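# Slide the folded letter fully into the envelope

## Task

Get the letter completely inside the envelope while it stays folded as it is. At the end the letter and the envelope's pocket must be smooth and the envelope must lie flat on the table. Creasing or pinching the letter flat anywhere new, even for a moment, counts as failure. Finish by releasing everything and moving the grippers away. The result must hold up on its own, not because the robot is still holding it.

## Robot and tools

Robot: two arms, left_arm and right_arm. The names are labels, not sides of a camera image. Bases in the scene frame: left_arm at (+0.011, +0.337, 0), right_arm at (+0.016, -0.348, 0), both turned only slightly about z.

Frame: one shared scene frame. The origin sits on the table surface midway between the arms, +z is up, +x points out over the table, and left_arm is on the +y side. Every position is in metres and every quaternion is written w first (qw, qx, qy, qz).

Gripper: the fingers point along the gripper's own +z axis and separate along its y axis. end_effector_position is the spot between the pads, roughly 1 cm short of the fingertips. A wrist camera mount also sticks out from each gripper, so leave clearance around the hand. Joint ranges in rad: waist -2.618 to 3.054, shoulder 0 to 3.142, elbow 0 to 3.142, wrist pitch -1.571 to 1.571, wrist yaw -1.571 to 1.571, wrist roll -2.094 to 2.094. The elbow cannot straighten fully.

Row layout, shared by both motion tools: one flat list for both arms with 16 numbers. First left_arm as x, y, z, qw, qx, qy, qz, opening, then right_arm in the same order. These are absolute targets in the scene frame, not offsets. Opening runs from -1 (closed) to +1 (fully open, 0.094 m). Optionally add 12 more numbers from 0 to 1. These scale each joint's stiffness, left_arm's six then right_arm's six, in Joint positions order. A scale stays in force until you send a new one. Both arms always need values. To keep an arm still, resend the exact pose from the last result before it stopped, plus its opening. To keep an orientation fixed, keep sending the same quaternion you chose, not the drifted one that gets reported.

execute_actions(actions): a list of actions, run one after another. Each action is a table of up to 15 rows, and each row lasts one 1/30 s step. If a table has fewer rows, its final row repeats until 15 steps are done. An empty list just reports state and images. Refusals: if any target lies more than 0.6 m from that gripper's current position along any of the gripper's axes, that action is rejected for both arms. If any action is malformed, or the first one fails that distance test against the last reported state, the entire call is rejected and nothing moves.

Per-step limits: each step, the command is clipped to within 70 mm and 16 degrees of the measured pose. Damped inverse kinematics then chases it, and position wins over orientation when both cannot be met. After an action the arm travels no further than its last clipped pose, so a distant goal takes several actions. Joint friction can leave a gripper up to about 31 mm short, and tiny commands may not move it at all. Reported hand positions get less accurate at long reach.

move(target, speed, blocking): target is one 16-number row (28 with stiffness) of absolute poses. Each gripper follows a straight line, all arms finishing together, taking 0.5 to 10 s. Anything beyond 10 s is cut short of the target. speed is the path's top speed in m/s, from 0.002 to 0.5, default 0.25. Rotation is capped at twice that value in rad/s, taking the shorter way round. There is no collision avoidance, not even between the two arms. Grippers lag, wander and can exceed the speed, mostly with a nearly straight arm. Faster contact hits harder, and aiming beyond a contact point presses harder. The opening is applied when the move starts. The result adds a "move:" line with the ending, each gripper's distance from its pose, and any limits. Endings: done, off_target, moving, held (a check blocked the last step) or fault. If only one arm is named, the other finished normally. limits=paced means a pose was clipped. limits=held means some steps were blocked, and the arm may then jump well above the set speed. With blocking=false the result comes back after 0.5 s while motion continues. Poll with wait(0); until a result shows the move ended, other moves and execute_actions are refused unless you wait or stop.

wait(seconds): 0 to 10. Arms hold their last command. It returns early if a running move ends.

stop(): brakes the running move. A fast arm needs room to stop, and the fingers keep moving.

zoom_image(camera, region): region is [x0, y0, x1, y1] in pixels of that camera's latest image, origin top-left, at most 504 by 504. Cameras, all 504x504: cam_head_left, cam_head_right, cam_high (pinhole), cam_left_wrist, cam_right_wrist (fisheye).

read_manual(section): returns only the licence text and does nothing to the robot.

finished_scene(scene): closes the given scene after the last command has been held, and cannot be undone. The result says whether the task succeeded. Replying without any tool call ends everything.

Results: a state line "left_arm: … | right_arm: …" gives each gripper's position and quaternion. "Hand target" lines show the pose the controller is currently driving toward. A "pose unreachable" line means a clearance check altered or blocked that arm's command. grip_measured is the finger opening on the command scale; the last Joint positions value is that opening in metres. Each reading may be off by about 1 mm.

Holding: command about 0.03 below grip_measured for a firm hold, and a smaller margin for a gentler one. Pads can press 50 to 62 N, less on very thin items under about 2 mm, and they spike briefly on first contact. For this task, grip paper gently so no new crease forms.

Hazards: the simulation keeps running while you think, with the last command held. Holding loads heats motors. MOTOR HOT appears from 75 °C. At 90 °C that arm halts for 10 s, and at 100 °C it goes limp and drops, reported as OVER-TEMPERATURE FAULT. FAULT lines signal arm stops. Avoid arm-to-arm contact, hard pushes, slams, drops and anything falling off the table.

Each tool is called after "Call:" by a JSON object that holds its "name" and its "arguments".

## Session

Call:
{"name": "execute_actions", "arguments": {"actions": []}}

Scene clock: 0.00 s.
left_arm: end_effector_position=(+0.3875, +0.3135, +0.3986) grip_measured=+1.000 end_effector_quat_wxyz=(+0.706, +0.029, +0.707, -0.018) | right_arm: end_effector_position=(+0.3959, -0.3174, +0.4005) grip_measured=+1.000 end_effector_quat_wxyz=(+0.704, -0.033, +0.709, +0.026)
Joint positions: left_arm=[0.011 1.037 1.03  0.005 0.005 0.016 0.094] | right_arm=[ 0.013  1.055  1.051 -0.002 -0.007 -0.009  0.094]
Joint velocities: left_arm=[-0.002 -0.017  0.002  0.007 -0.051  0.022  0.   ] | right_arm=[ 0.022  0.017 -0.027 -0.007 -0.051  0.022  0.   ]
Motor temperatures (°C, as the motors report them): left_arm=[17 24 21 17 19 19] | right_arm=[16 24 21 22 18 18]
Hand target (left_arm): +0.388, +0.313, +0.399; +0.706, +0.029, +0.707, -0.018
Hand target (right_arm): +0.396, -0.317, +0.400; +0.704, -0.033, +0.709, +0.026
Joint stiffness scale: left_arm=[1. 1. 1. 1. 1. 1.] | right_arm=[1. 1. 1. 1. 1. 1.]

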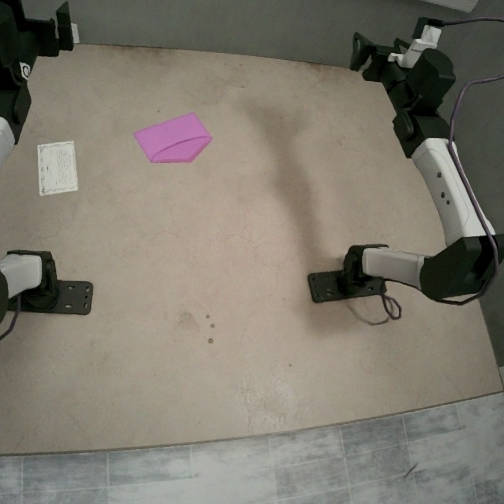

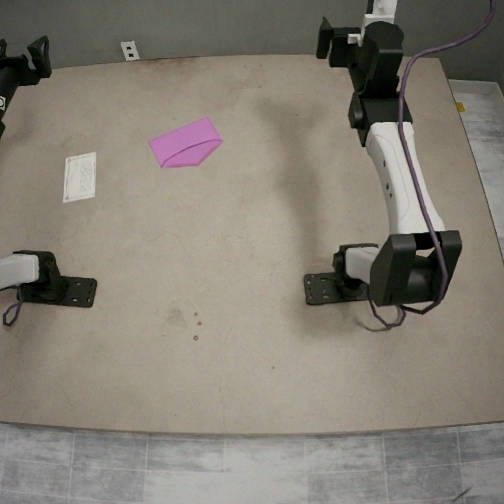

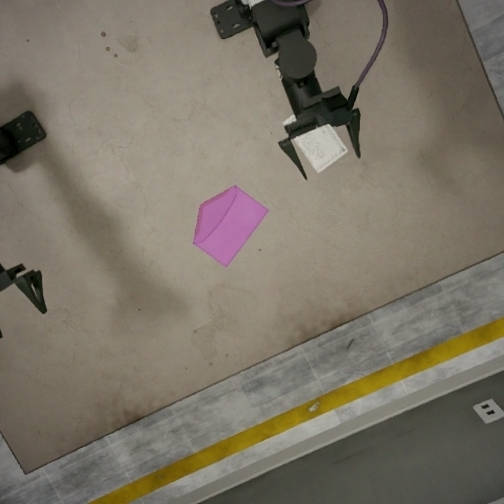

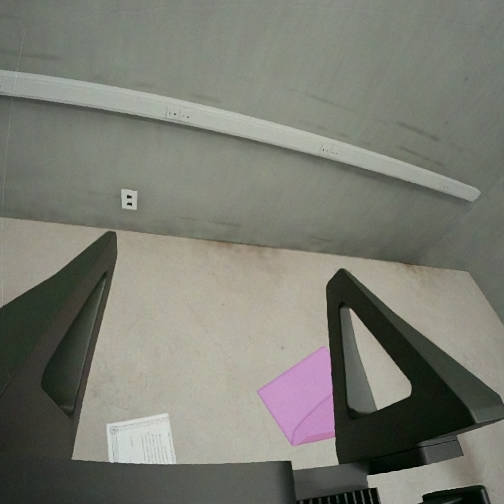

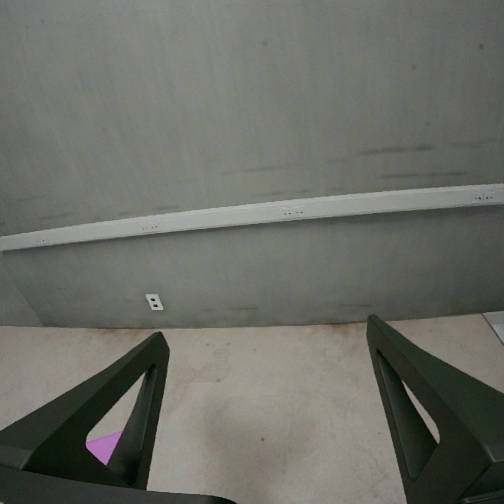

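Call:
{"name": "move", "arguments": {"target": [0.40,0.115,0.05,0,-0.609,0.793,0,0.2,0.22,-0.2,0.06,0.293,-0.594,0.708,0.246,1], "speed": 0.4}}

Call:
{"name": "execute_actions", "arguments": {"actions": [[[0.40,0.115,0.015,0,-0.609,0.793,0,0.2,0.22,-0.2,0.06,0.293,-0.594,0.708,0.246,1]],[[0.395,0.12,-0.015,-0.015,-0.609,0.793,0.037,0.2,0.22,-0.2,0.06,0.293,-0.594,0.708,0.246,1]],[[0.385,0.115,-0.015,-0.019,-0.5,0.866,0.035,0.2,0.22,-0.2,0.06,0.293,-0.594,0.708,0.246,1]],[[0.375,0.11,-0.015,-0.023,-0.383,0.924,0.033,0.2,0.22,-0.2,0.06,0.293,-0.594,0.708,0.246,1]],[[0.365,0.10,-0.015,-0.026,-0.259,0.966,0.03,0.2,0.22,-0.2,0.06,0.293,-0.594,0.708,0.246,1]],[[0.355,0.09,-0.015,-0.029,-0.131,0.991,0.027,0.2,0.22,-0.2,0.06,0.293,-0.594,0.708,0.246,1]]]}}

Call:
{"name": "zoom_image", "arguments": {"camera": "cam_high", "region": [180,80,380,280]}}

Scene clock: 16.43 s.
left_arm: end_effector_position=(+0.3954, +0.1170, +0.0470) grip_measured=+0.203 end_effector_quat_wxyz=(-0.004, -0.597, +0.802, +0.004) | right_arm: end_effector_position=(+0.2221, -0.2039, +0.0711) grip_measured=+1.000 end_effector_quat_wxyz=(+0.309, -0.589, +0.705, +0.246)
Joint positions: left_arm=[-0.447  2.29   1.973 -1.264  0.004 -1.799  0.056] | right_arm=[ 0.057  1.212  0.559 -0.594 -0.759 -1.142  0.094]
Joint velocities: left_arm=[ 0.002 -0.017  0.002 -0.022  0.066  0.022  0.002] | right_arm=[ 0.007 -0.017 -0.017 -0.007 -0.007 -0.007  0.   ]
Motor temperatures (°C, as the motors report them): left_arm=[17 24 23 19 19 19] | right_arm=[16 25 24 26 18 18]
Hand target (left_arm): +0.401, +0.117, +0.054; -0.007, -0.605, +0.796, -0.007
Hand target (right_arm): +0.216, -0.203, +0.062; +0.299, -0.593, +0.705, +0.250
Off the commanded pose (left_arm): 0.006 m, 2 deg.
Off the commanded pose (right_arm): 0.012 m, 2 deg.
Joint stiffness scale: left_arm=[1. 1. 1. 1. 1. 1.] | right_arm=[1. 1. 1. 1. 1. 1.]
move: off_target (right_arm)

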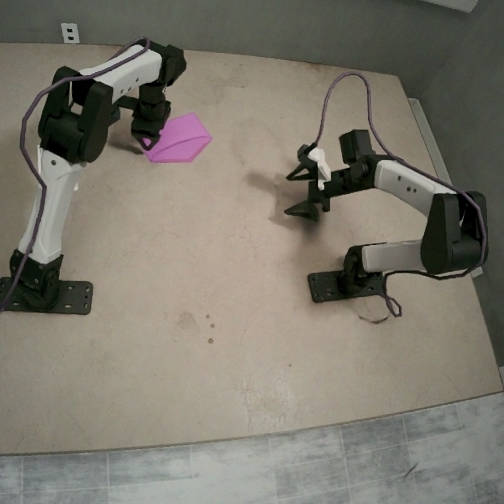

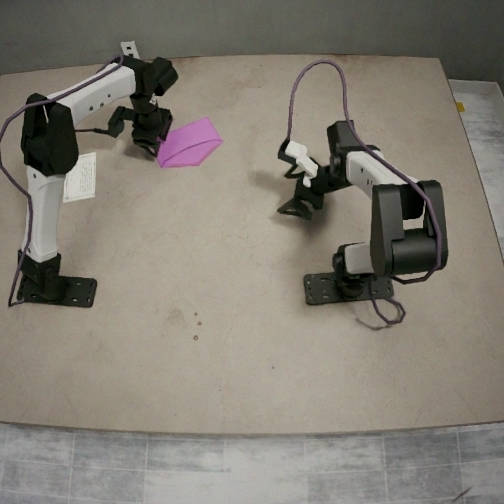

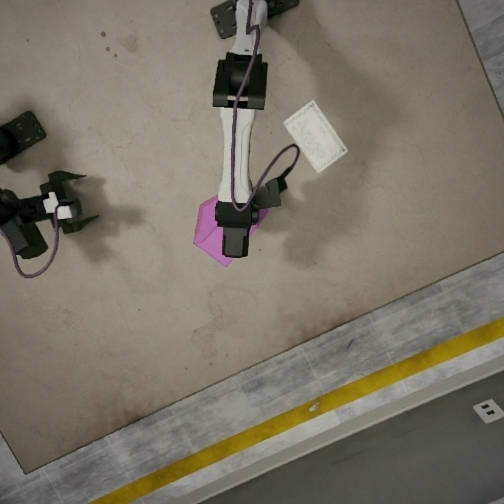

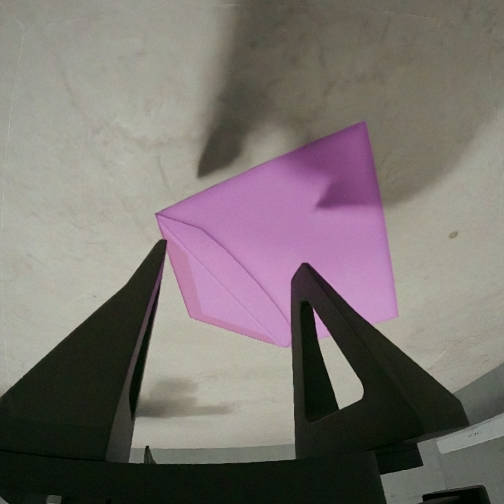

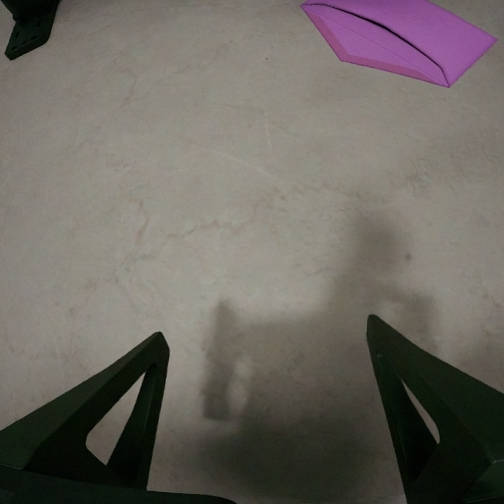

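Scene clock: 19.43 s.
left_arm: end_effector_position=(+0.3850, +0.0875, +0.0116) grip_measured=+0.202 end_effector_quat_wxyz=(+0.020, -0.155, +0.988, +0.001) | right_arm: end_effector_position=(+0.2229, -0.2013, +0.0662) grip_measured=+1.000 end_effector_quat_wxyz=(+0.302, -0.594, +0.705, +0.242)
Joint positions: left_arm=[-0.529  2.301  1.849 -1.091 -0.03  -0.911  0.056] | right_arm=[ 0.079  1.231  0.559 -0.574 -0.739 -1.131  0.094]
Joint velocities: left_arm=[-0.007  0.007 -0.002 -0.022 -0.022  0.007  0.   ] | right_arm=[ 0.002 -0.017  0.002  0.066 -0.022  0.051  0.   ]
Motor temperatures (°C, as the motors report them): left_arm=[17 25 23 19 19 19] | right_arm=[16 25 24 26 18 18]
Hand target (left_arm): +0.356, +0.091, -0.013; -0.029, -0.132, +0.990, +0.026
Hand target (right_arm): +0.220, -0.200, +0.060; +0.293, -0.594, +0.708, +0.246
Off the commanded pose (left_arm): 0.040 m, 7 deg.
Off the commanded pose (right_arm): 0.007 m, 1 deg.
Joint stiffness scale: left_arm=[1. 1. 1. 1. 1. 1.] | right_arm=[1. 1. 1. 1. 1. 1.]

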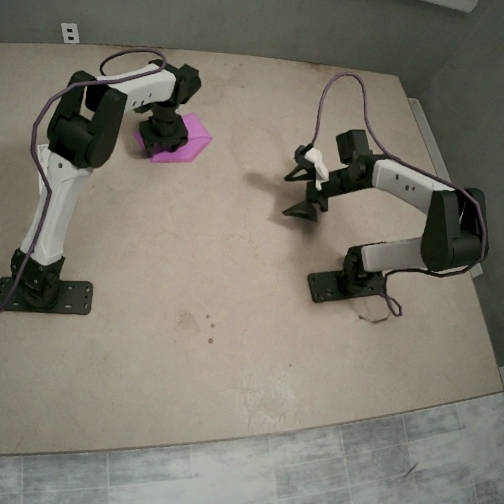

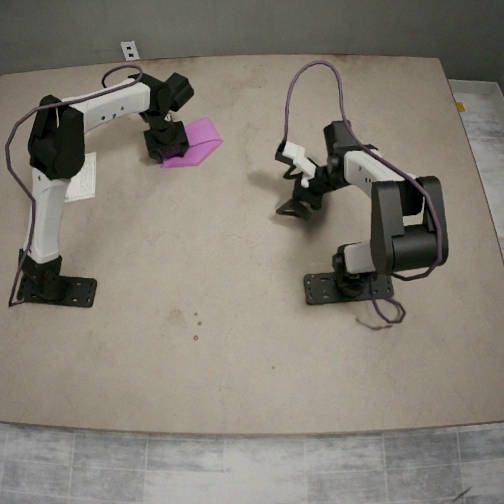

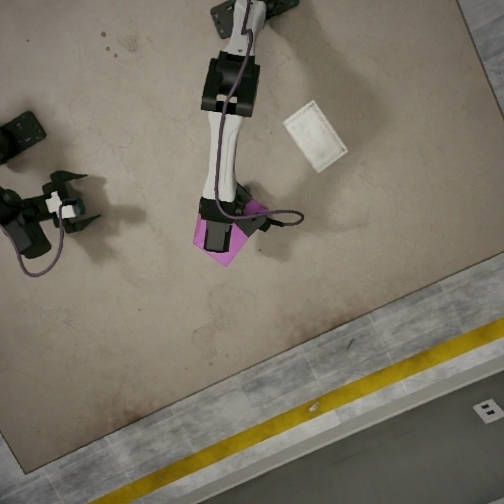

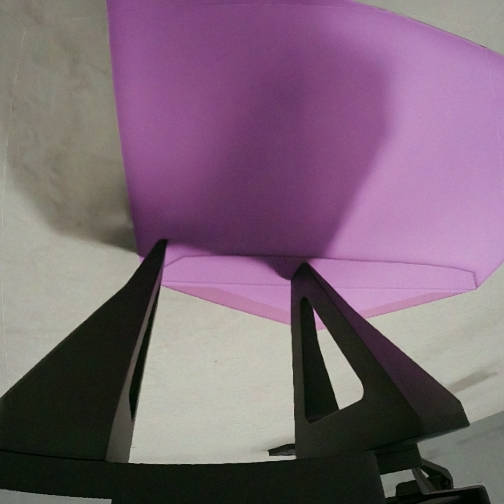

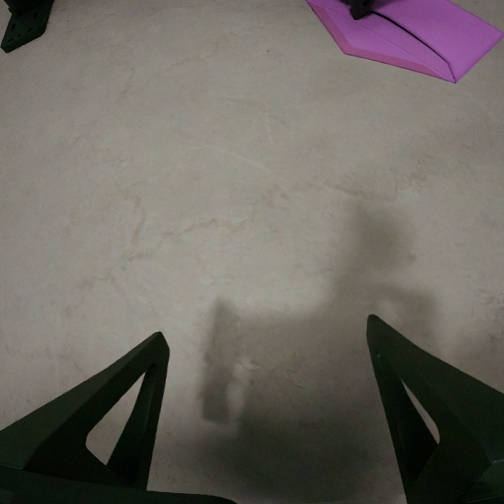

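Region (180, 80, 380, 280) of cam_high's 504x504 image, scaled by 2.520, with more detail than that image has.

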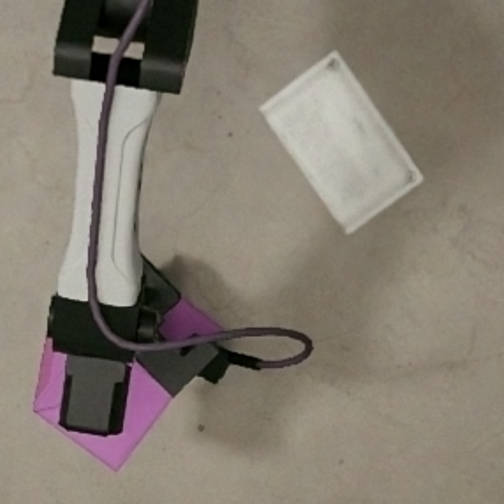

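Call:
{"name": "execute_actions", "arguments": {"actions": [[[0.375,0.095,0.06,0,-0.131,0.991,0,0.2,0.22,-0.2,0.06,0.293,-0.594,0.708,0.246,1]]]}}

Call:
{"name": "move", "arguments": {"target": [0.33,0.345,0.035,0,0.656,0.755,0,0.8,0.22,-0.2,0.06,0.293,-0.594,0.708,0.246,1], "speed": 0.4}}

Call:
{"name": "execute_actions", "arguments": {"actions": [[[0.33,0.345,0.01,0,0.656,0.755,0,0.8,0.22,-0.2,0.06,0.293,-0.594,0.708,0.246,1]],[[0.32,0.345,-0.012,-0.025,0.656,0.755,-0.022,0.8,0.22,-0.2,0.06,0.293,-0.594,0.708,0.246,1]],[[0.31,0.33,-0.012,-0.025,0.656,0.755,-0.022,0.8,0.22,-0.2,0.06,0.293,-0.594,0.708,0.246,1]],[[0.30,0.315,-0.012,-0.025,0.656,0.755,-0.022,0.8,0.22,-0.2,0.06,0.293,-0.594,0.708,0.246,1]]]}}

Scene clock: 37.73 s.
left_arm: end_effector_position=(+0.3705, +0.0942, +0.0499) grip_measured=+0.202 end_effector_quat_wxyz=(-0.002, -0.129, +0.992, +0.010) | right_arm: end_effector_position=(+0.2229, -0.2013, +0.0662) grip_measured=+1.000 end_effector_quat_wxyz=(+0.302, -0.594, +0.705, +0.242)
Joint positions: left_arm=[-0.528  2.253  1.923 -1.257 -0.013 -0.859  0.056] | right_arm=[ 0.079  1.231  0.559 -0.574 -0.739 -1.131  0.094]
Joint velocities: left_arm=[ 0.007 -0.002 -0.017 -0.125  0.051 -0.037  0.   ] | right_arm=[ 0.007 -0.002 -0.002  0.022 -0.022 -0.022  0.   ]
Motor temperatures (°C, as the motors report them): left_arm=[17 29 22 18 19 19] | right_arm=[16 25 24 24 18 18]
Hand target (left_arm): +0.375, +0.095, +0.060; +0.000, -0.131, +0.991, -0.000
Hand target (right_arm): +0.220, -0.200, +0.060; +0.293, -0.594, +0.708, +0.246
Off the commanded pose (left_arm): 0.011 m, 1 deg.
Off the commanded pose (right_arm): 0.007 m, 1 deg.
Joint stiffness scale: left_arm=[1. 1. 1. 1. 1. 1.] | right_arm=[1. 1. 1. 1. 1. 1.]

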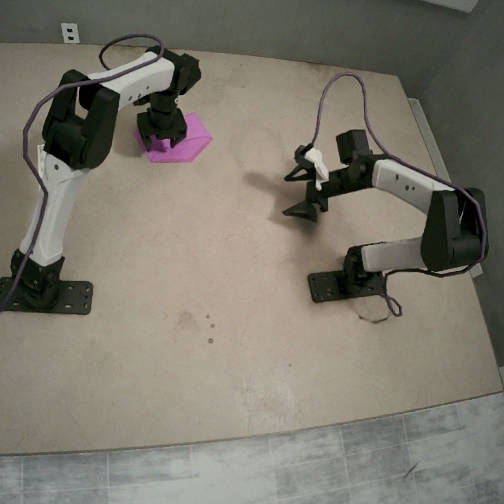

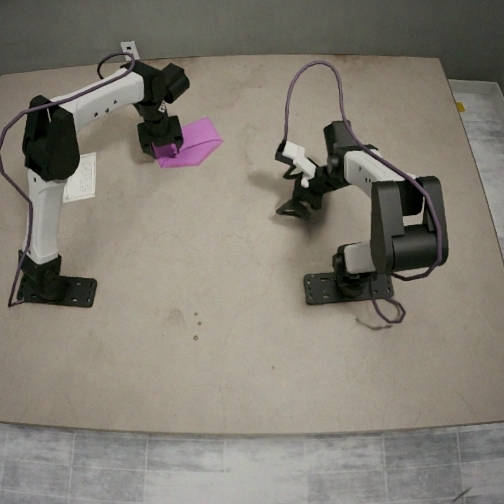

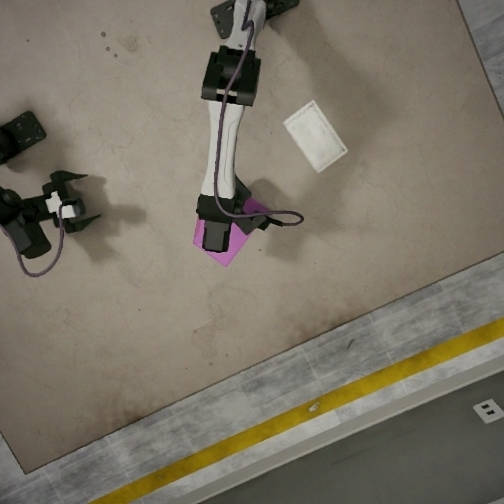

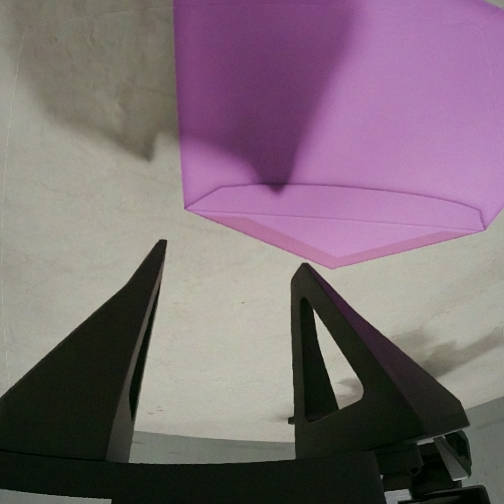

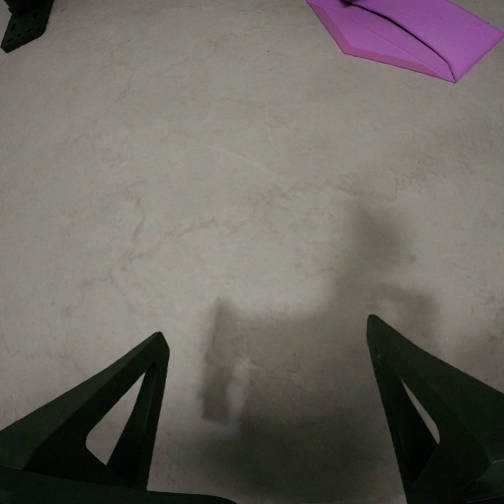

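Scene clock: 40.60 s.
left_arm: end_effector_position=(+0.3302, +0.3414, +0.0332) grip_measured=+0.797 end_effector_quat_wxyz=(-0.005, +0.656, +0.755, +0.002) | right_arm: end_effector_position=(+0.2229, -0.2013, +0.0662) grip_measured=+1.000 end_effector_quat_wxyz=(+0.302, -0.594, +0.705, +0.242)
Joint positions: left_arm=[ 0.08   1.819  1.212 -0.97  -0.01   1.439  0.084] | right_arm=[ 0.079  1.231  0.559 -0.574 -0.739 -1.131  0.094]
Joint velocities: left_arm=[ 0.012 -0.017  0.007  0.007 -0.022  0.037 -0.001] | right_arm=[ 0.012  0.002 -0.012 -0.066 -0.081  0.022  0.   ]
Motor temperatures (°C, as the motors report them): left_arm=[17 29 22 18 19 19] | right_arm=[16 25 25 24 18 18]
Hand target (left_arm): +0.326, +0.343, +0.034; +0.002, +0.656, +0.755, +0.000
Hand target (right_arm): +0.220, -0.200, +0.060; +0.293, -0.594, +0.708, +0.246
Off the commanded pose (left_arm): 0.004 m, 1 deg.
Off the commanded pose (right_arm): 0.007 m, 1 deg.
Joint stiffness scale: left_arm=[1. 1. 1. 1. 1. 1.] | right_arm=[1. 1. 1. 1. 1. 1.]
move: done

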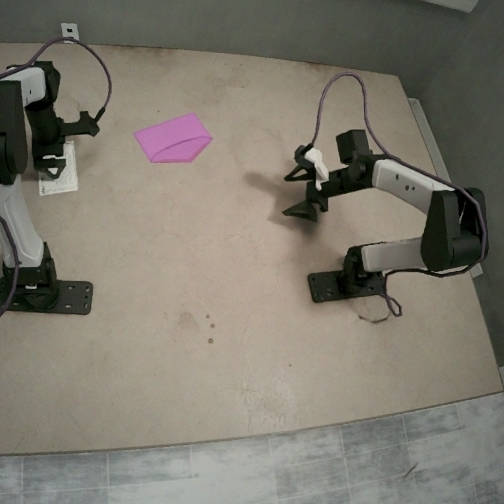

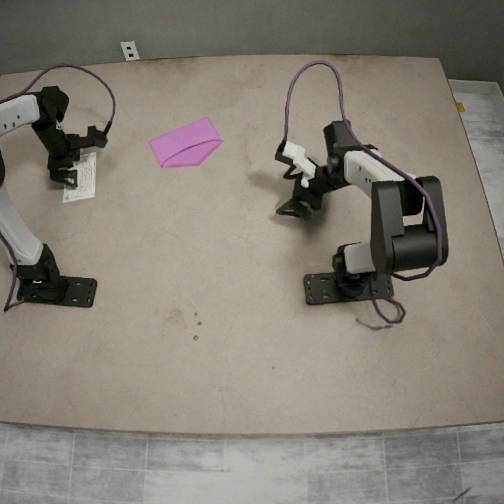

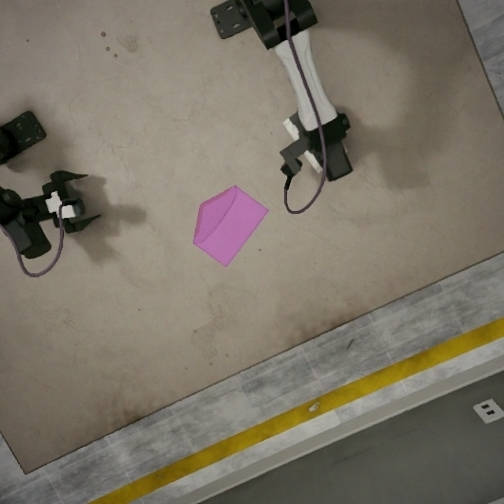

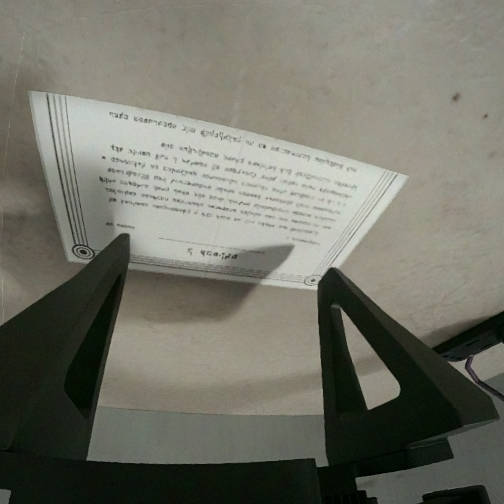

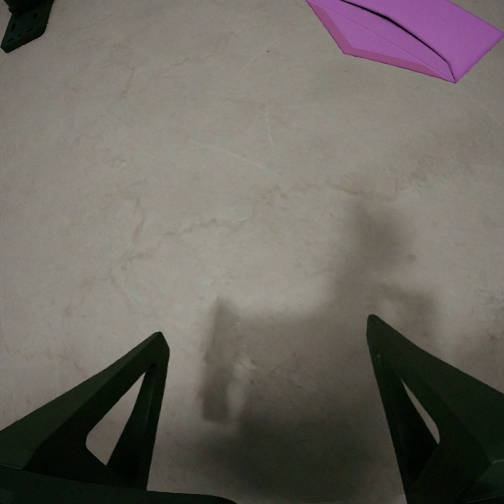

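Scene clock: 42.60 s.
left_arm: end_effector_position=(+0.3249, +0.3271, +0.0096) grip_measured=+0.798 end_effector_quat_wxyz=(-0.006, +0.657, +0.754, +0.017) | right_arm: end_effector_position=(+0.2229, -0.2013, +0.0662) grip_measured=+1.000 end_effector_quat_wxyz=(+0.302, -0.594, +0.705, +0.242)
Joint positions: left_arm=[ 0.021  1.823  1.114 -0.851 -0.035  1.383  0.084] | right_arm=[ 0.079  1.231  0.559 -0.574 -0.739 -1.131  0.094]
Joint velocities: left_arm=[ 0.007 -0.017 -0.022 -0.051  0.007 -0.022  0.   ] | right_arm=[ 0.022 -0.002 -0.007 -0.037  0.051 -0.066  0.   ]
Motor temperatures (°C, as the motors report them): left_arm=[17 29 22 18 19 19] | right_arm=[16 25 25 24 18 18]
Hand target (left_arm): +0.300, +0.316, -0.010; -0.026, +0.655, +0.755, -0.022
Hand target (right_arm): +0.220, -0.200, +0.060; +0.293, -0.594, +0.708, +0.246
Off the commanded pose (left_arm): 0.035 m, 5 deg.
Off the commanded pose (right_arm): 0.007 m, 1 deg.
Joint stiffness scale: left_arm=[1. 1. 1. 1. 1. 1.] | right_arm=[1. 1. 1. 1. 1. 1.]

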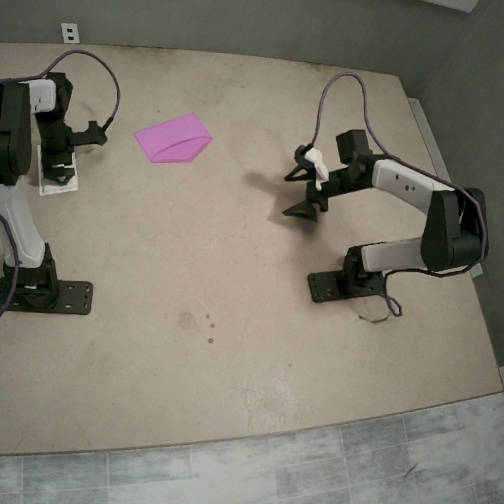

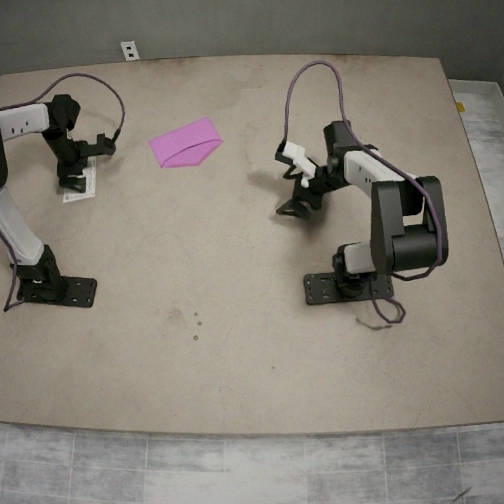

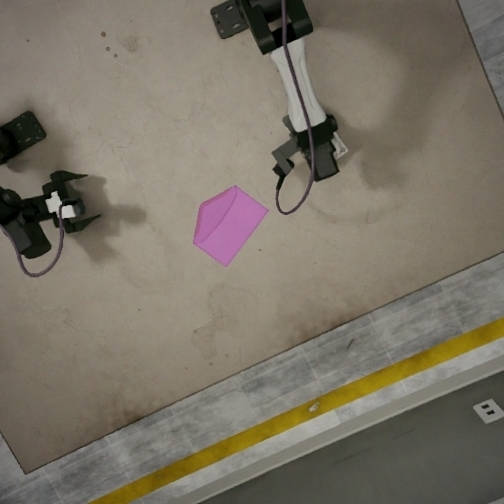

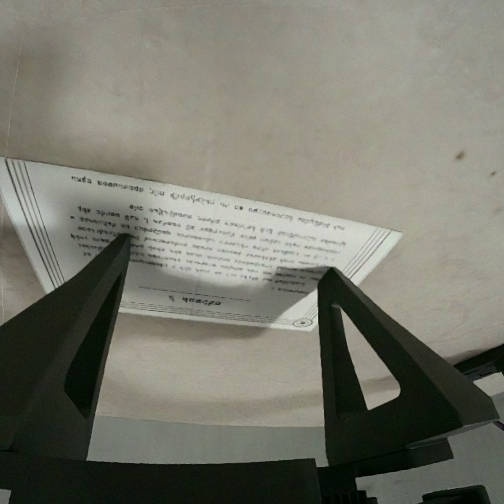

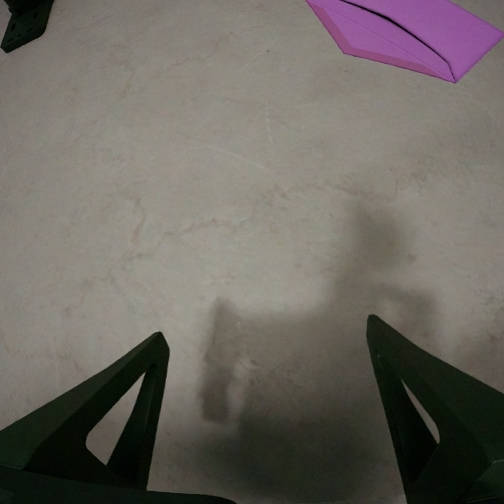

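Call:
{"name": "execute_actions", "arguments": {"actions": [[[0.33,0.34,0.04,0,0.62,0.785,0,1,0.22,-0.2,0.06,0.293,-0.594,0.708,0.246,1]],[[0.33,0.345,0.04,0,0.4,0.916,0,1,0.22,-0.2,0.06,0.293,-0.594,0.708,0.246,1]],[[0.33,0.345,0.04,0,0.15,0.989,0,1,0.22,-0.2,0.06,0.293,-0.594,0.708,0.246,1]],[[0.33,0.345,0.02,0,-0.07,0.9976,0,1,0.22,-0.2,0.06,0.293,-0.594,0.708,0.246,1]],[[0.33,0.345,0.005,-0.01,-0.07,0.9976,0,1,0.22,-0.2,0.06,0.293,-0.594,0.708,0.246,1]]]}}

Scene clock: 54.63 s.
left_arm: end_effector_position=(+0.3385, +0.3435, +0.0147) grip_measured=+1.000 end_effector_quat_wxyz=(+0.003, -0.064, +0.998, -0.002) | right_arm: end_effector_position=(+0.2229, -0.2013, +0.0662) grip_measured=+1.000 end_effector_quat_wxyz=(+0.302, -0.594, +0.705, +0.242)
Joint positions: left_arm=[ 0.093  1.865  1.193 -0.892  0.004 -0.107  0.094] | right_arm=[ 0.079  1.231  0.559 -0.574 -0.739 -1.131  0.094]
Joint velocities: left_arm=[-0.012  0.007 -0.017 -0.007 -0.007 -0.051  0.   ] | right_arm=[0.007 0.012 0.017 0.022 0.066 0.007 0.   ]
Motor temperatures (°C, as the motors report them): left_arm=[17 29 22 17 19 19] | right_arm=[16 25 25 24 18 18]
Hand target (left_arm): +0.330, +0.345, +0.005; -0.010, -0.070, +0.998, -0.000
Hand target (right_arm): +0.220, -0.200, +0.060; +0.293, -0.594, +0.708, +0.246
Off the commanded pose (left_arm): 0.013 m, 2 deg.
Off the commanded pose (right_arm): 0.007 m, 1 deg.
Joint stiffness scale: left_arm=[1. 1. 1. 1. 1. 1.] | right_arm=[1. 1. 1. 1. 1. 1.]

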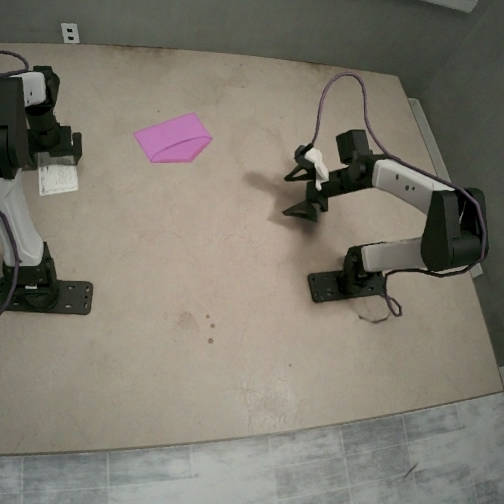

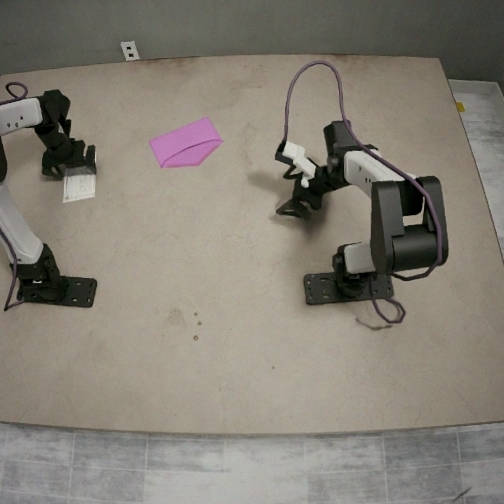

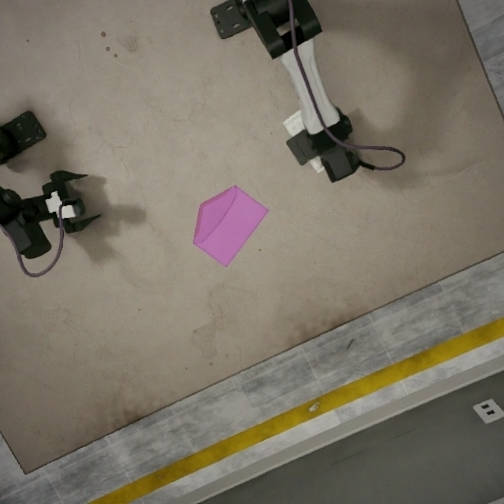

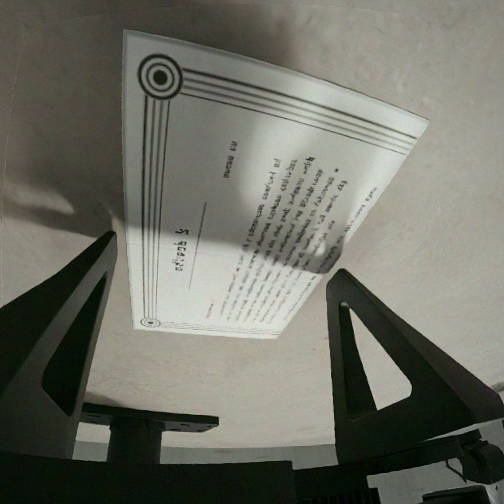

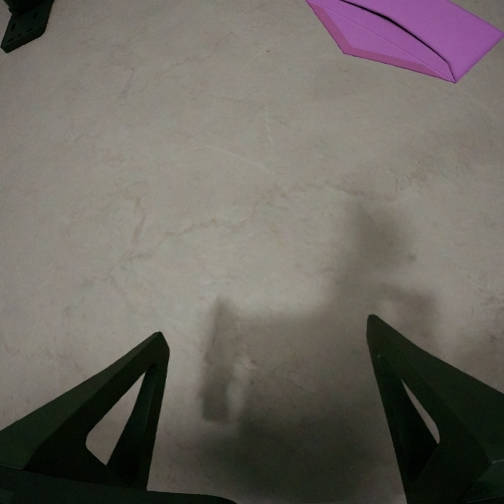

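Call:
{"name": "execute_actions", "arguments": {"actions": [[[0.323,0.343,-0.015,-0.035,-0.07,0.9976,0,1,0.22,-0.2,0.06,0.293,-0.594,0.708,0.246,1]],[[0.314,0.343,-0.03,-0.06,-0.07,0.9976,0.003,1,0.22,-0.2,0.06,0.293,-0.594,0.708,0.246,1]]]}}

Call:
{"name": "execute_actions", "arguments": {"actions": [[[0.314,0.343,-0.03,-0.06,-0.07,0.9976,0.003,0.92,0.22,-0.2,0.06,0.293,-0.594,0.708,0.246,1]],[[0.314,0.343,-0.03,-0.06,-0.07,0.9976,0.003,0.86,0.22,-0.2,0.06,0.293,-0.594,0.708,0.246,1]],[[0.314,0.343,-0.03,-0.06,-0.07,0.9976,0.003,0.8,0.22,-0.2,0.06,0.293,-0.594,0.708,0.246,1]]]}}

Scene clock: 63.63 s.
left_arm: end_effector_position=(+0.3386, +0.3434, +0.0085) grip_measured=+1.000 end_effector_quat_wxyz=(+0.000, -0.066, +0.998, -0.002) | right_arm: end_effector_position=(+0.2229, -0.2013, +0.0662) grip_measured=+1.000 end_effector_quat_wxyz=(+0.302, -0.594, +0.705, +0.242)
Joint positions: left_arm=[ 0.093  1.881  1.187 -0.876  0.005 -0.111  0.094] | right_arm=[ 0.079  1.231  0.559 -0.574 -0.739 -1.131  0.094]
Joint velocities: left_arm=[-0.017  0.002 -0.012  0.051 -0.037 -0.007  0.   ] | right_arm=[ 0.007 -0.012 -0.002  0.007 -0.007 -0.051  0.   ]
Motor temperatures (°C, as the motors report them): left_arm=[17 29 22 17 19 19] | right_arm=[16 24 25 24 18 18]
Hand target (left_arm): +0.312, +0.343, -0.025; -0.060, -0.070, +0.996, +0.002
Hand target (right_arm): +0.220, -0.200, +0.060; +0.293, -0.594, +0.708, +0.246
Off the commanded pose (left_arm): 0.046 m, 7 deg.
Off the commanded pose (right_arm): 0.007 m, 1 deg.
Joint stiffness scale: left_arm=[1. 1. 1. 1. 1. 1.] | right_arm=[1. 1. 1. 1. 1. 1.]

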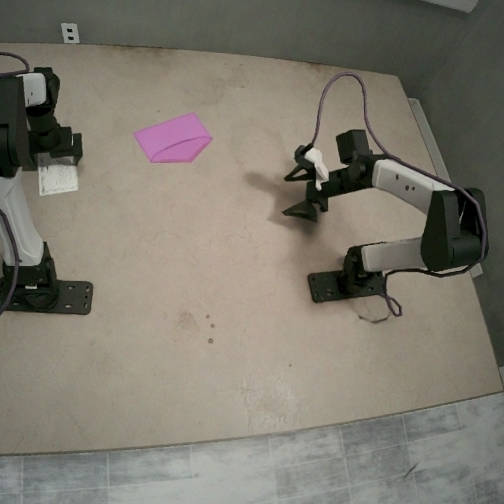

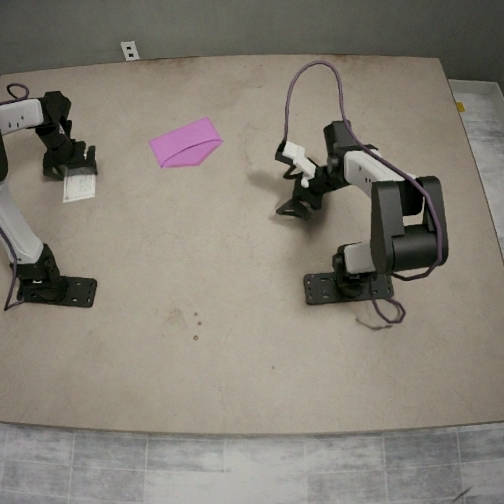

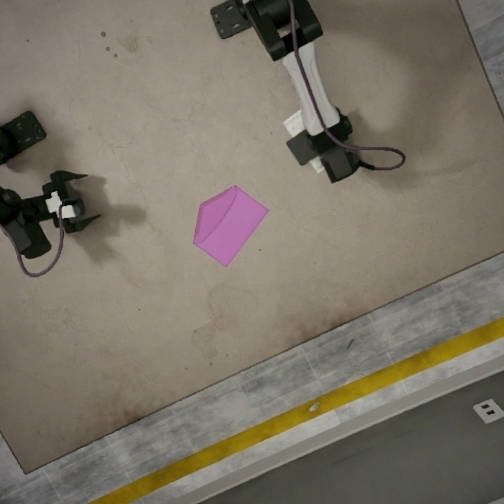

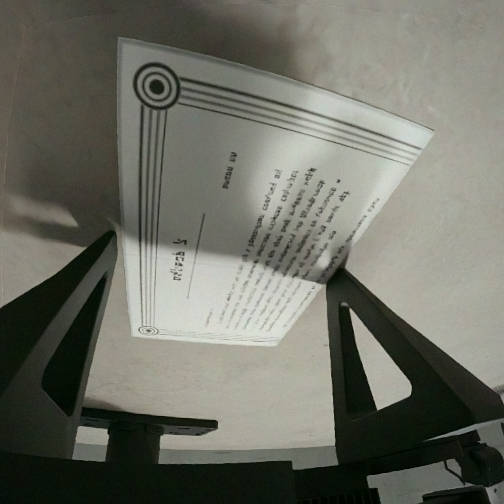

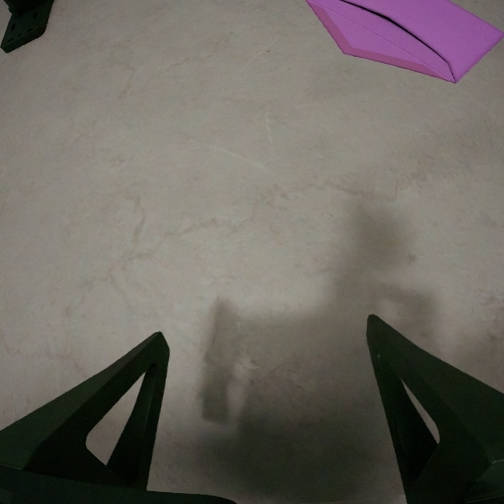

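Scene clock: 65.13 s.
left_arm: end_effector_position=(+0.3388, +0.3434, +0.0085) grip_measured=+0.803 end_effector_quat_wxyz=(+0.001, -0.067, +0.998, -0.002) | right_arm: end_effector_position=(+0.2229, -0.2013, +0.0662) grip_measured=+1.000 end_effector_quat_wxyz=(+0.302, -0.594, +0.705, +0.242)
Joint positions: left_arm=[ 0.093  1.881  1.187 -0.876  0.005 -0.114  0.085] | right_arm=[ 0.079  1.231  0.559 -0.574 -0.739 -1.131  0.094]
Joint velocities: left_arm=[ 0.017  0.007  0.002 -0.066 -0.037 -0.066 -0.002] | right_arm=[-0.012  0.002  0.002 -0.037  0.037 -0.022  0.   ]
Motor temperatures (°C, as the motors report them): left_arm=[17 28 22 17 19 19] | right_arm=[16 24 25 24 18 18]
Hand target (left_arm): +0.312, +0.343, -0.025; -0.060, -0.070, +0.996, +0.002
Hand target (right_arm): +0.220, -0.200, +0.060; +0.293, -0.594, +0.708, +0.246
Off the commanded pose (left_arm): 0.046 m, 7 deg.
Off the commanded pose (right_arm): 0.007 m, 1 deg.
Joint stiffness scale: left_arm=[1. 1. 1. 1. 1. 1.] | right_arm=[1. 1. 1. 1. 1. 1.]

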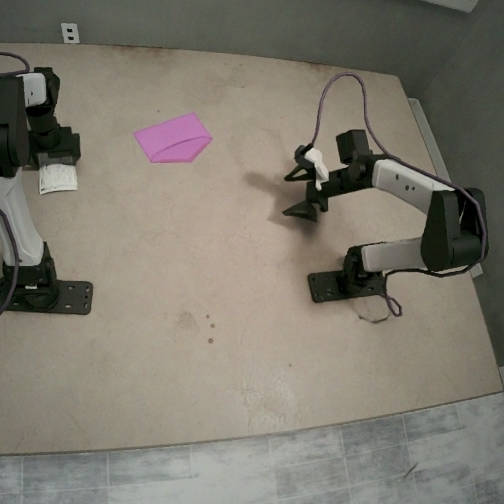

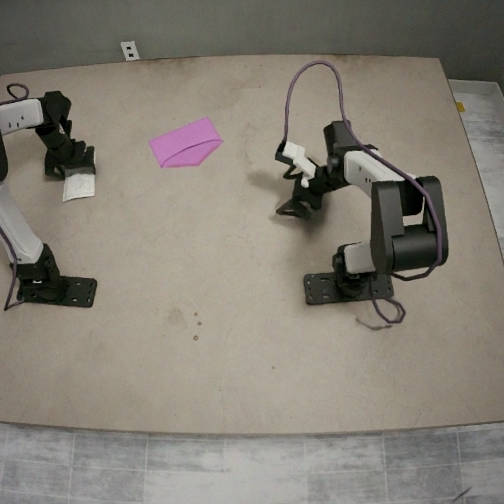

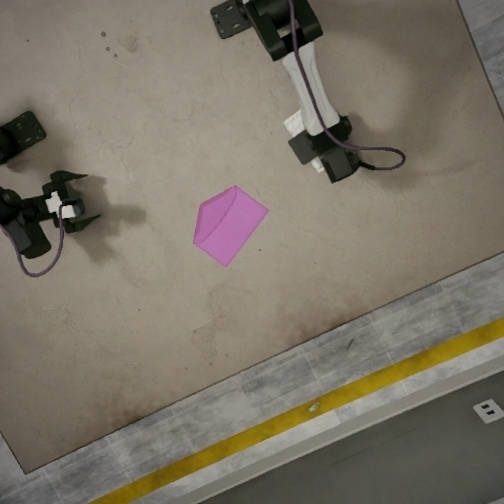

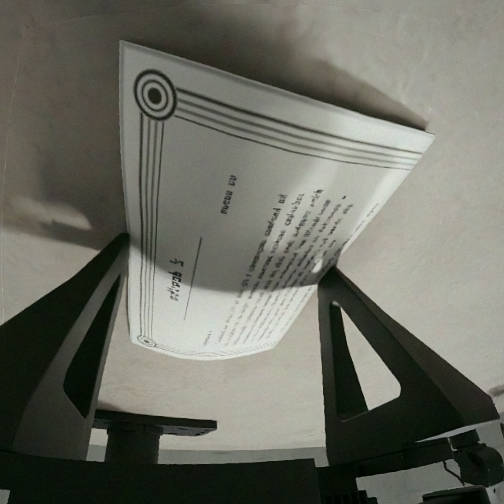

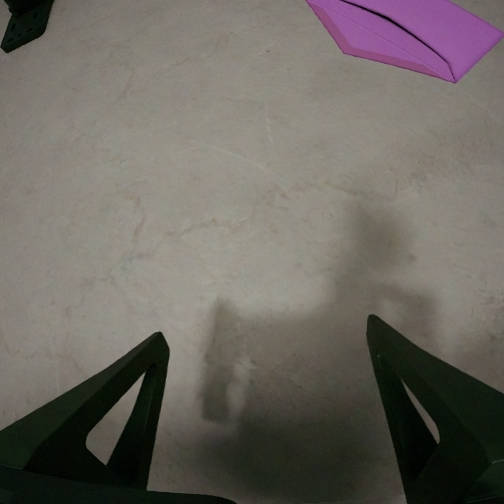

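Call:
{"name": "execute_actions", "arguments": {"actions": [[[0.314,0.343,-0.03,-0.06,-0.07,0.9976,0.003,0.74,0.22,-0.2,0.06,0.293,-0.594,0.708,0.246,1]],[[0.328,0.343,-0.005,-0.025,-0.07,0.9976,0,0.74,0.22,-0.2,0.06,0.293,-0.594,0.708,0.246,1]],[[0.34,0.343,0.015,0,-0.07,0.9976,0,0.74,0.22,-0.2,0.06,0.293,-0.594,0.708,0.246,1]],[[0.343,0.343,0.025,0.005,-0.07,0.9976,0,0.74,0.22,-0.2,0.06,0.293,-0.594,0.708,0.246,1]],[[0.343,0.343,0.04,0.005,-0.07,0.9976,0,0.74,0.22,-0.2,0.06,0.293,-0.594,0.708,0.246,1]]]}}

Scene clock: 77.97 s.
left_arm: end_effector_position=(+0.3352, +0.3433, +0.0284) grip_measured=+0.743 end_effector_quat_wxyz=(-0.011, -0.069, +0.998, -0.002) | right_arm: end_effector_position=(+0.2229, -0.2013, +0.0662) grip_measured=+1.000 end_effector_quat_wxyz=(+0.302, -0.594, +0.705, +0.242)
Joint positions: left_arm=[ 0.093  1.858  1.243 -0.977  0.005 -0.117  0.082] | right_arm=[ 0.079  1.231  0.559 -0.574 -0.739 -1.131  0.094]
Joint velocities: left_arm=[-0.002  0.002 -0.012  0.007 -0.022 -0.095  0.   ] | right_arm=[ 0.002 -0.007  0.012 -0.007 -0.051 -0.051  0.   ]
Motor temperatures (°C, as the motors report them): left_arm=[17 27 22 17 19 19] | right_arm=[16 24 25 23 18 18]
Hand target (left_arm): +0.343, +0.343, +0.040; +0.005, -0.070, +0.998, +0.000
Hand target (right_arm): +0.220, -0.200, +0.060; +0.293, -0.594, +0.708, +0.246
Off the commanded pose (left_arm): 0.014 m, 2 deg.
Off the commanded pose (right_arm): 0.007 m, 1 deg.
Joint stiffness scale: left_arm=[1. 1. 1. 1. 1. 1.] | right_arm=[1. 1. 1. 1. 1. 1.]

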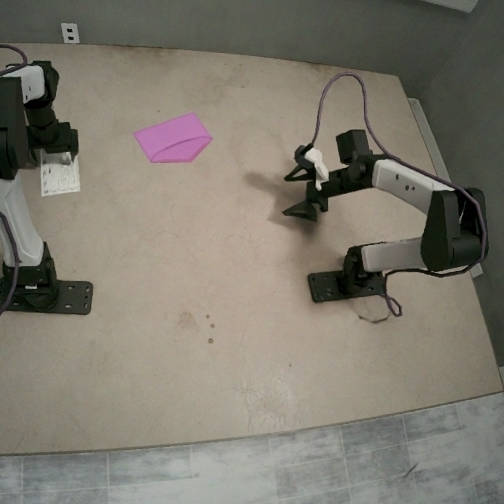

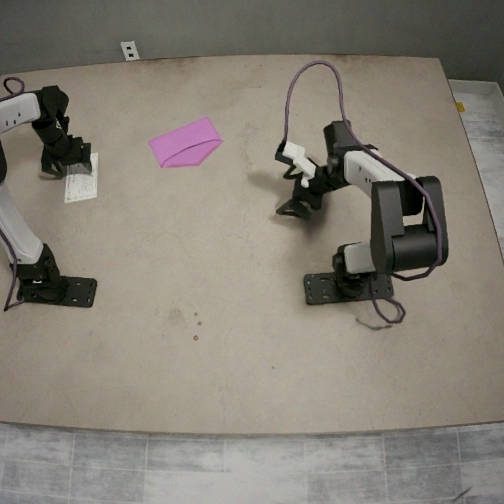

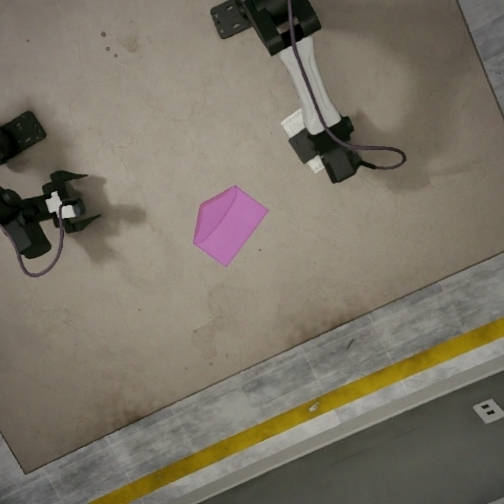

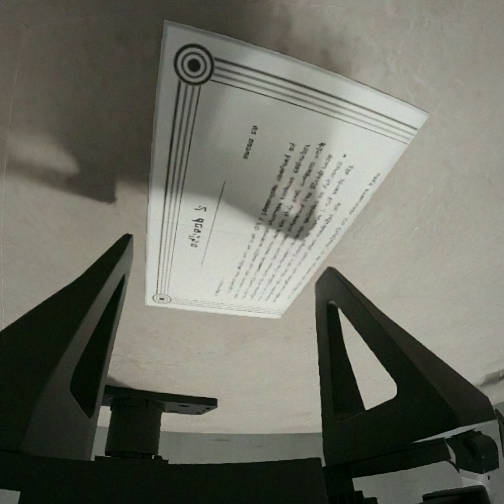

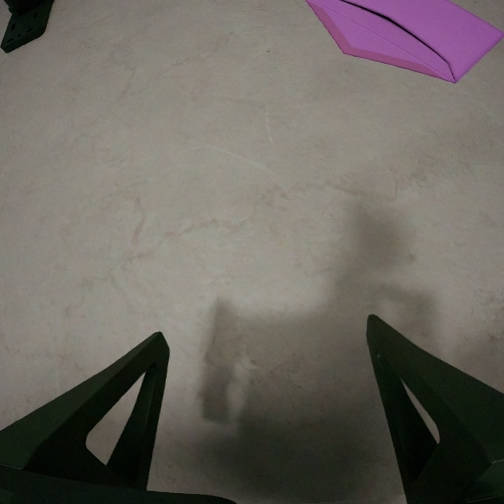

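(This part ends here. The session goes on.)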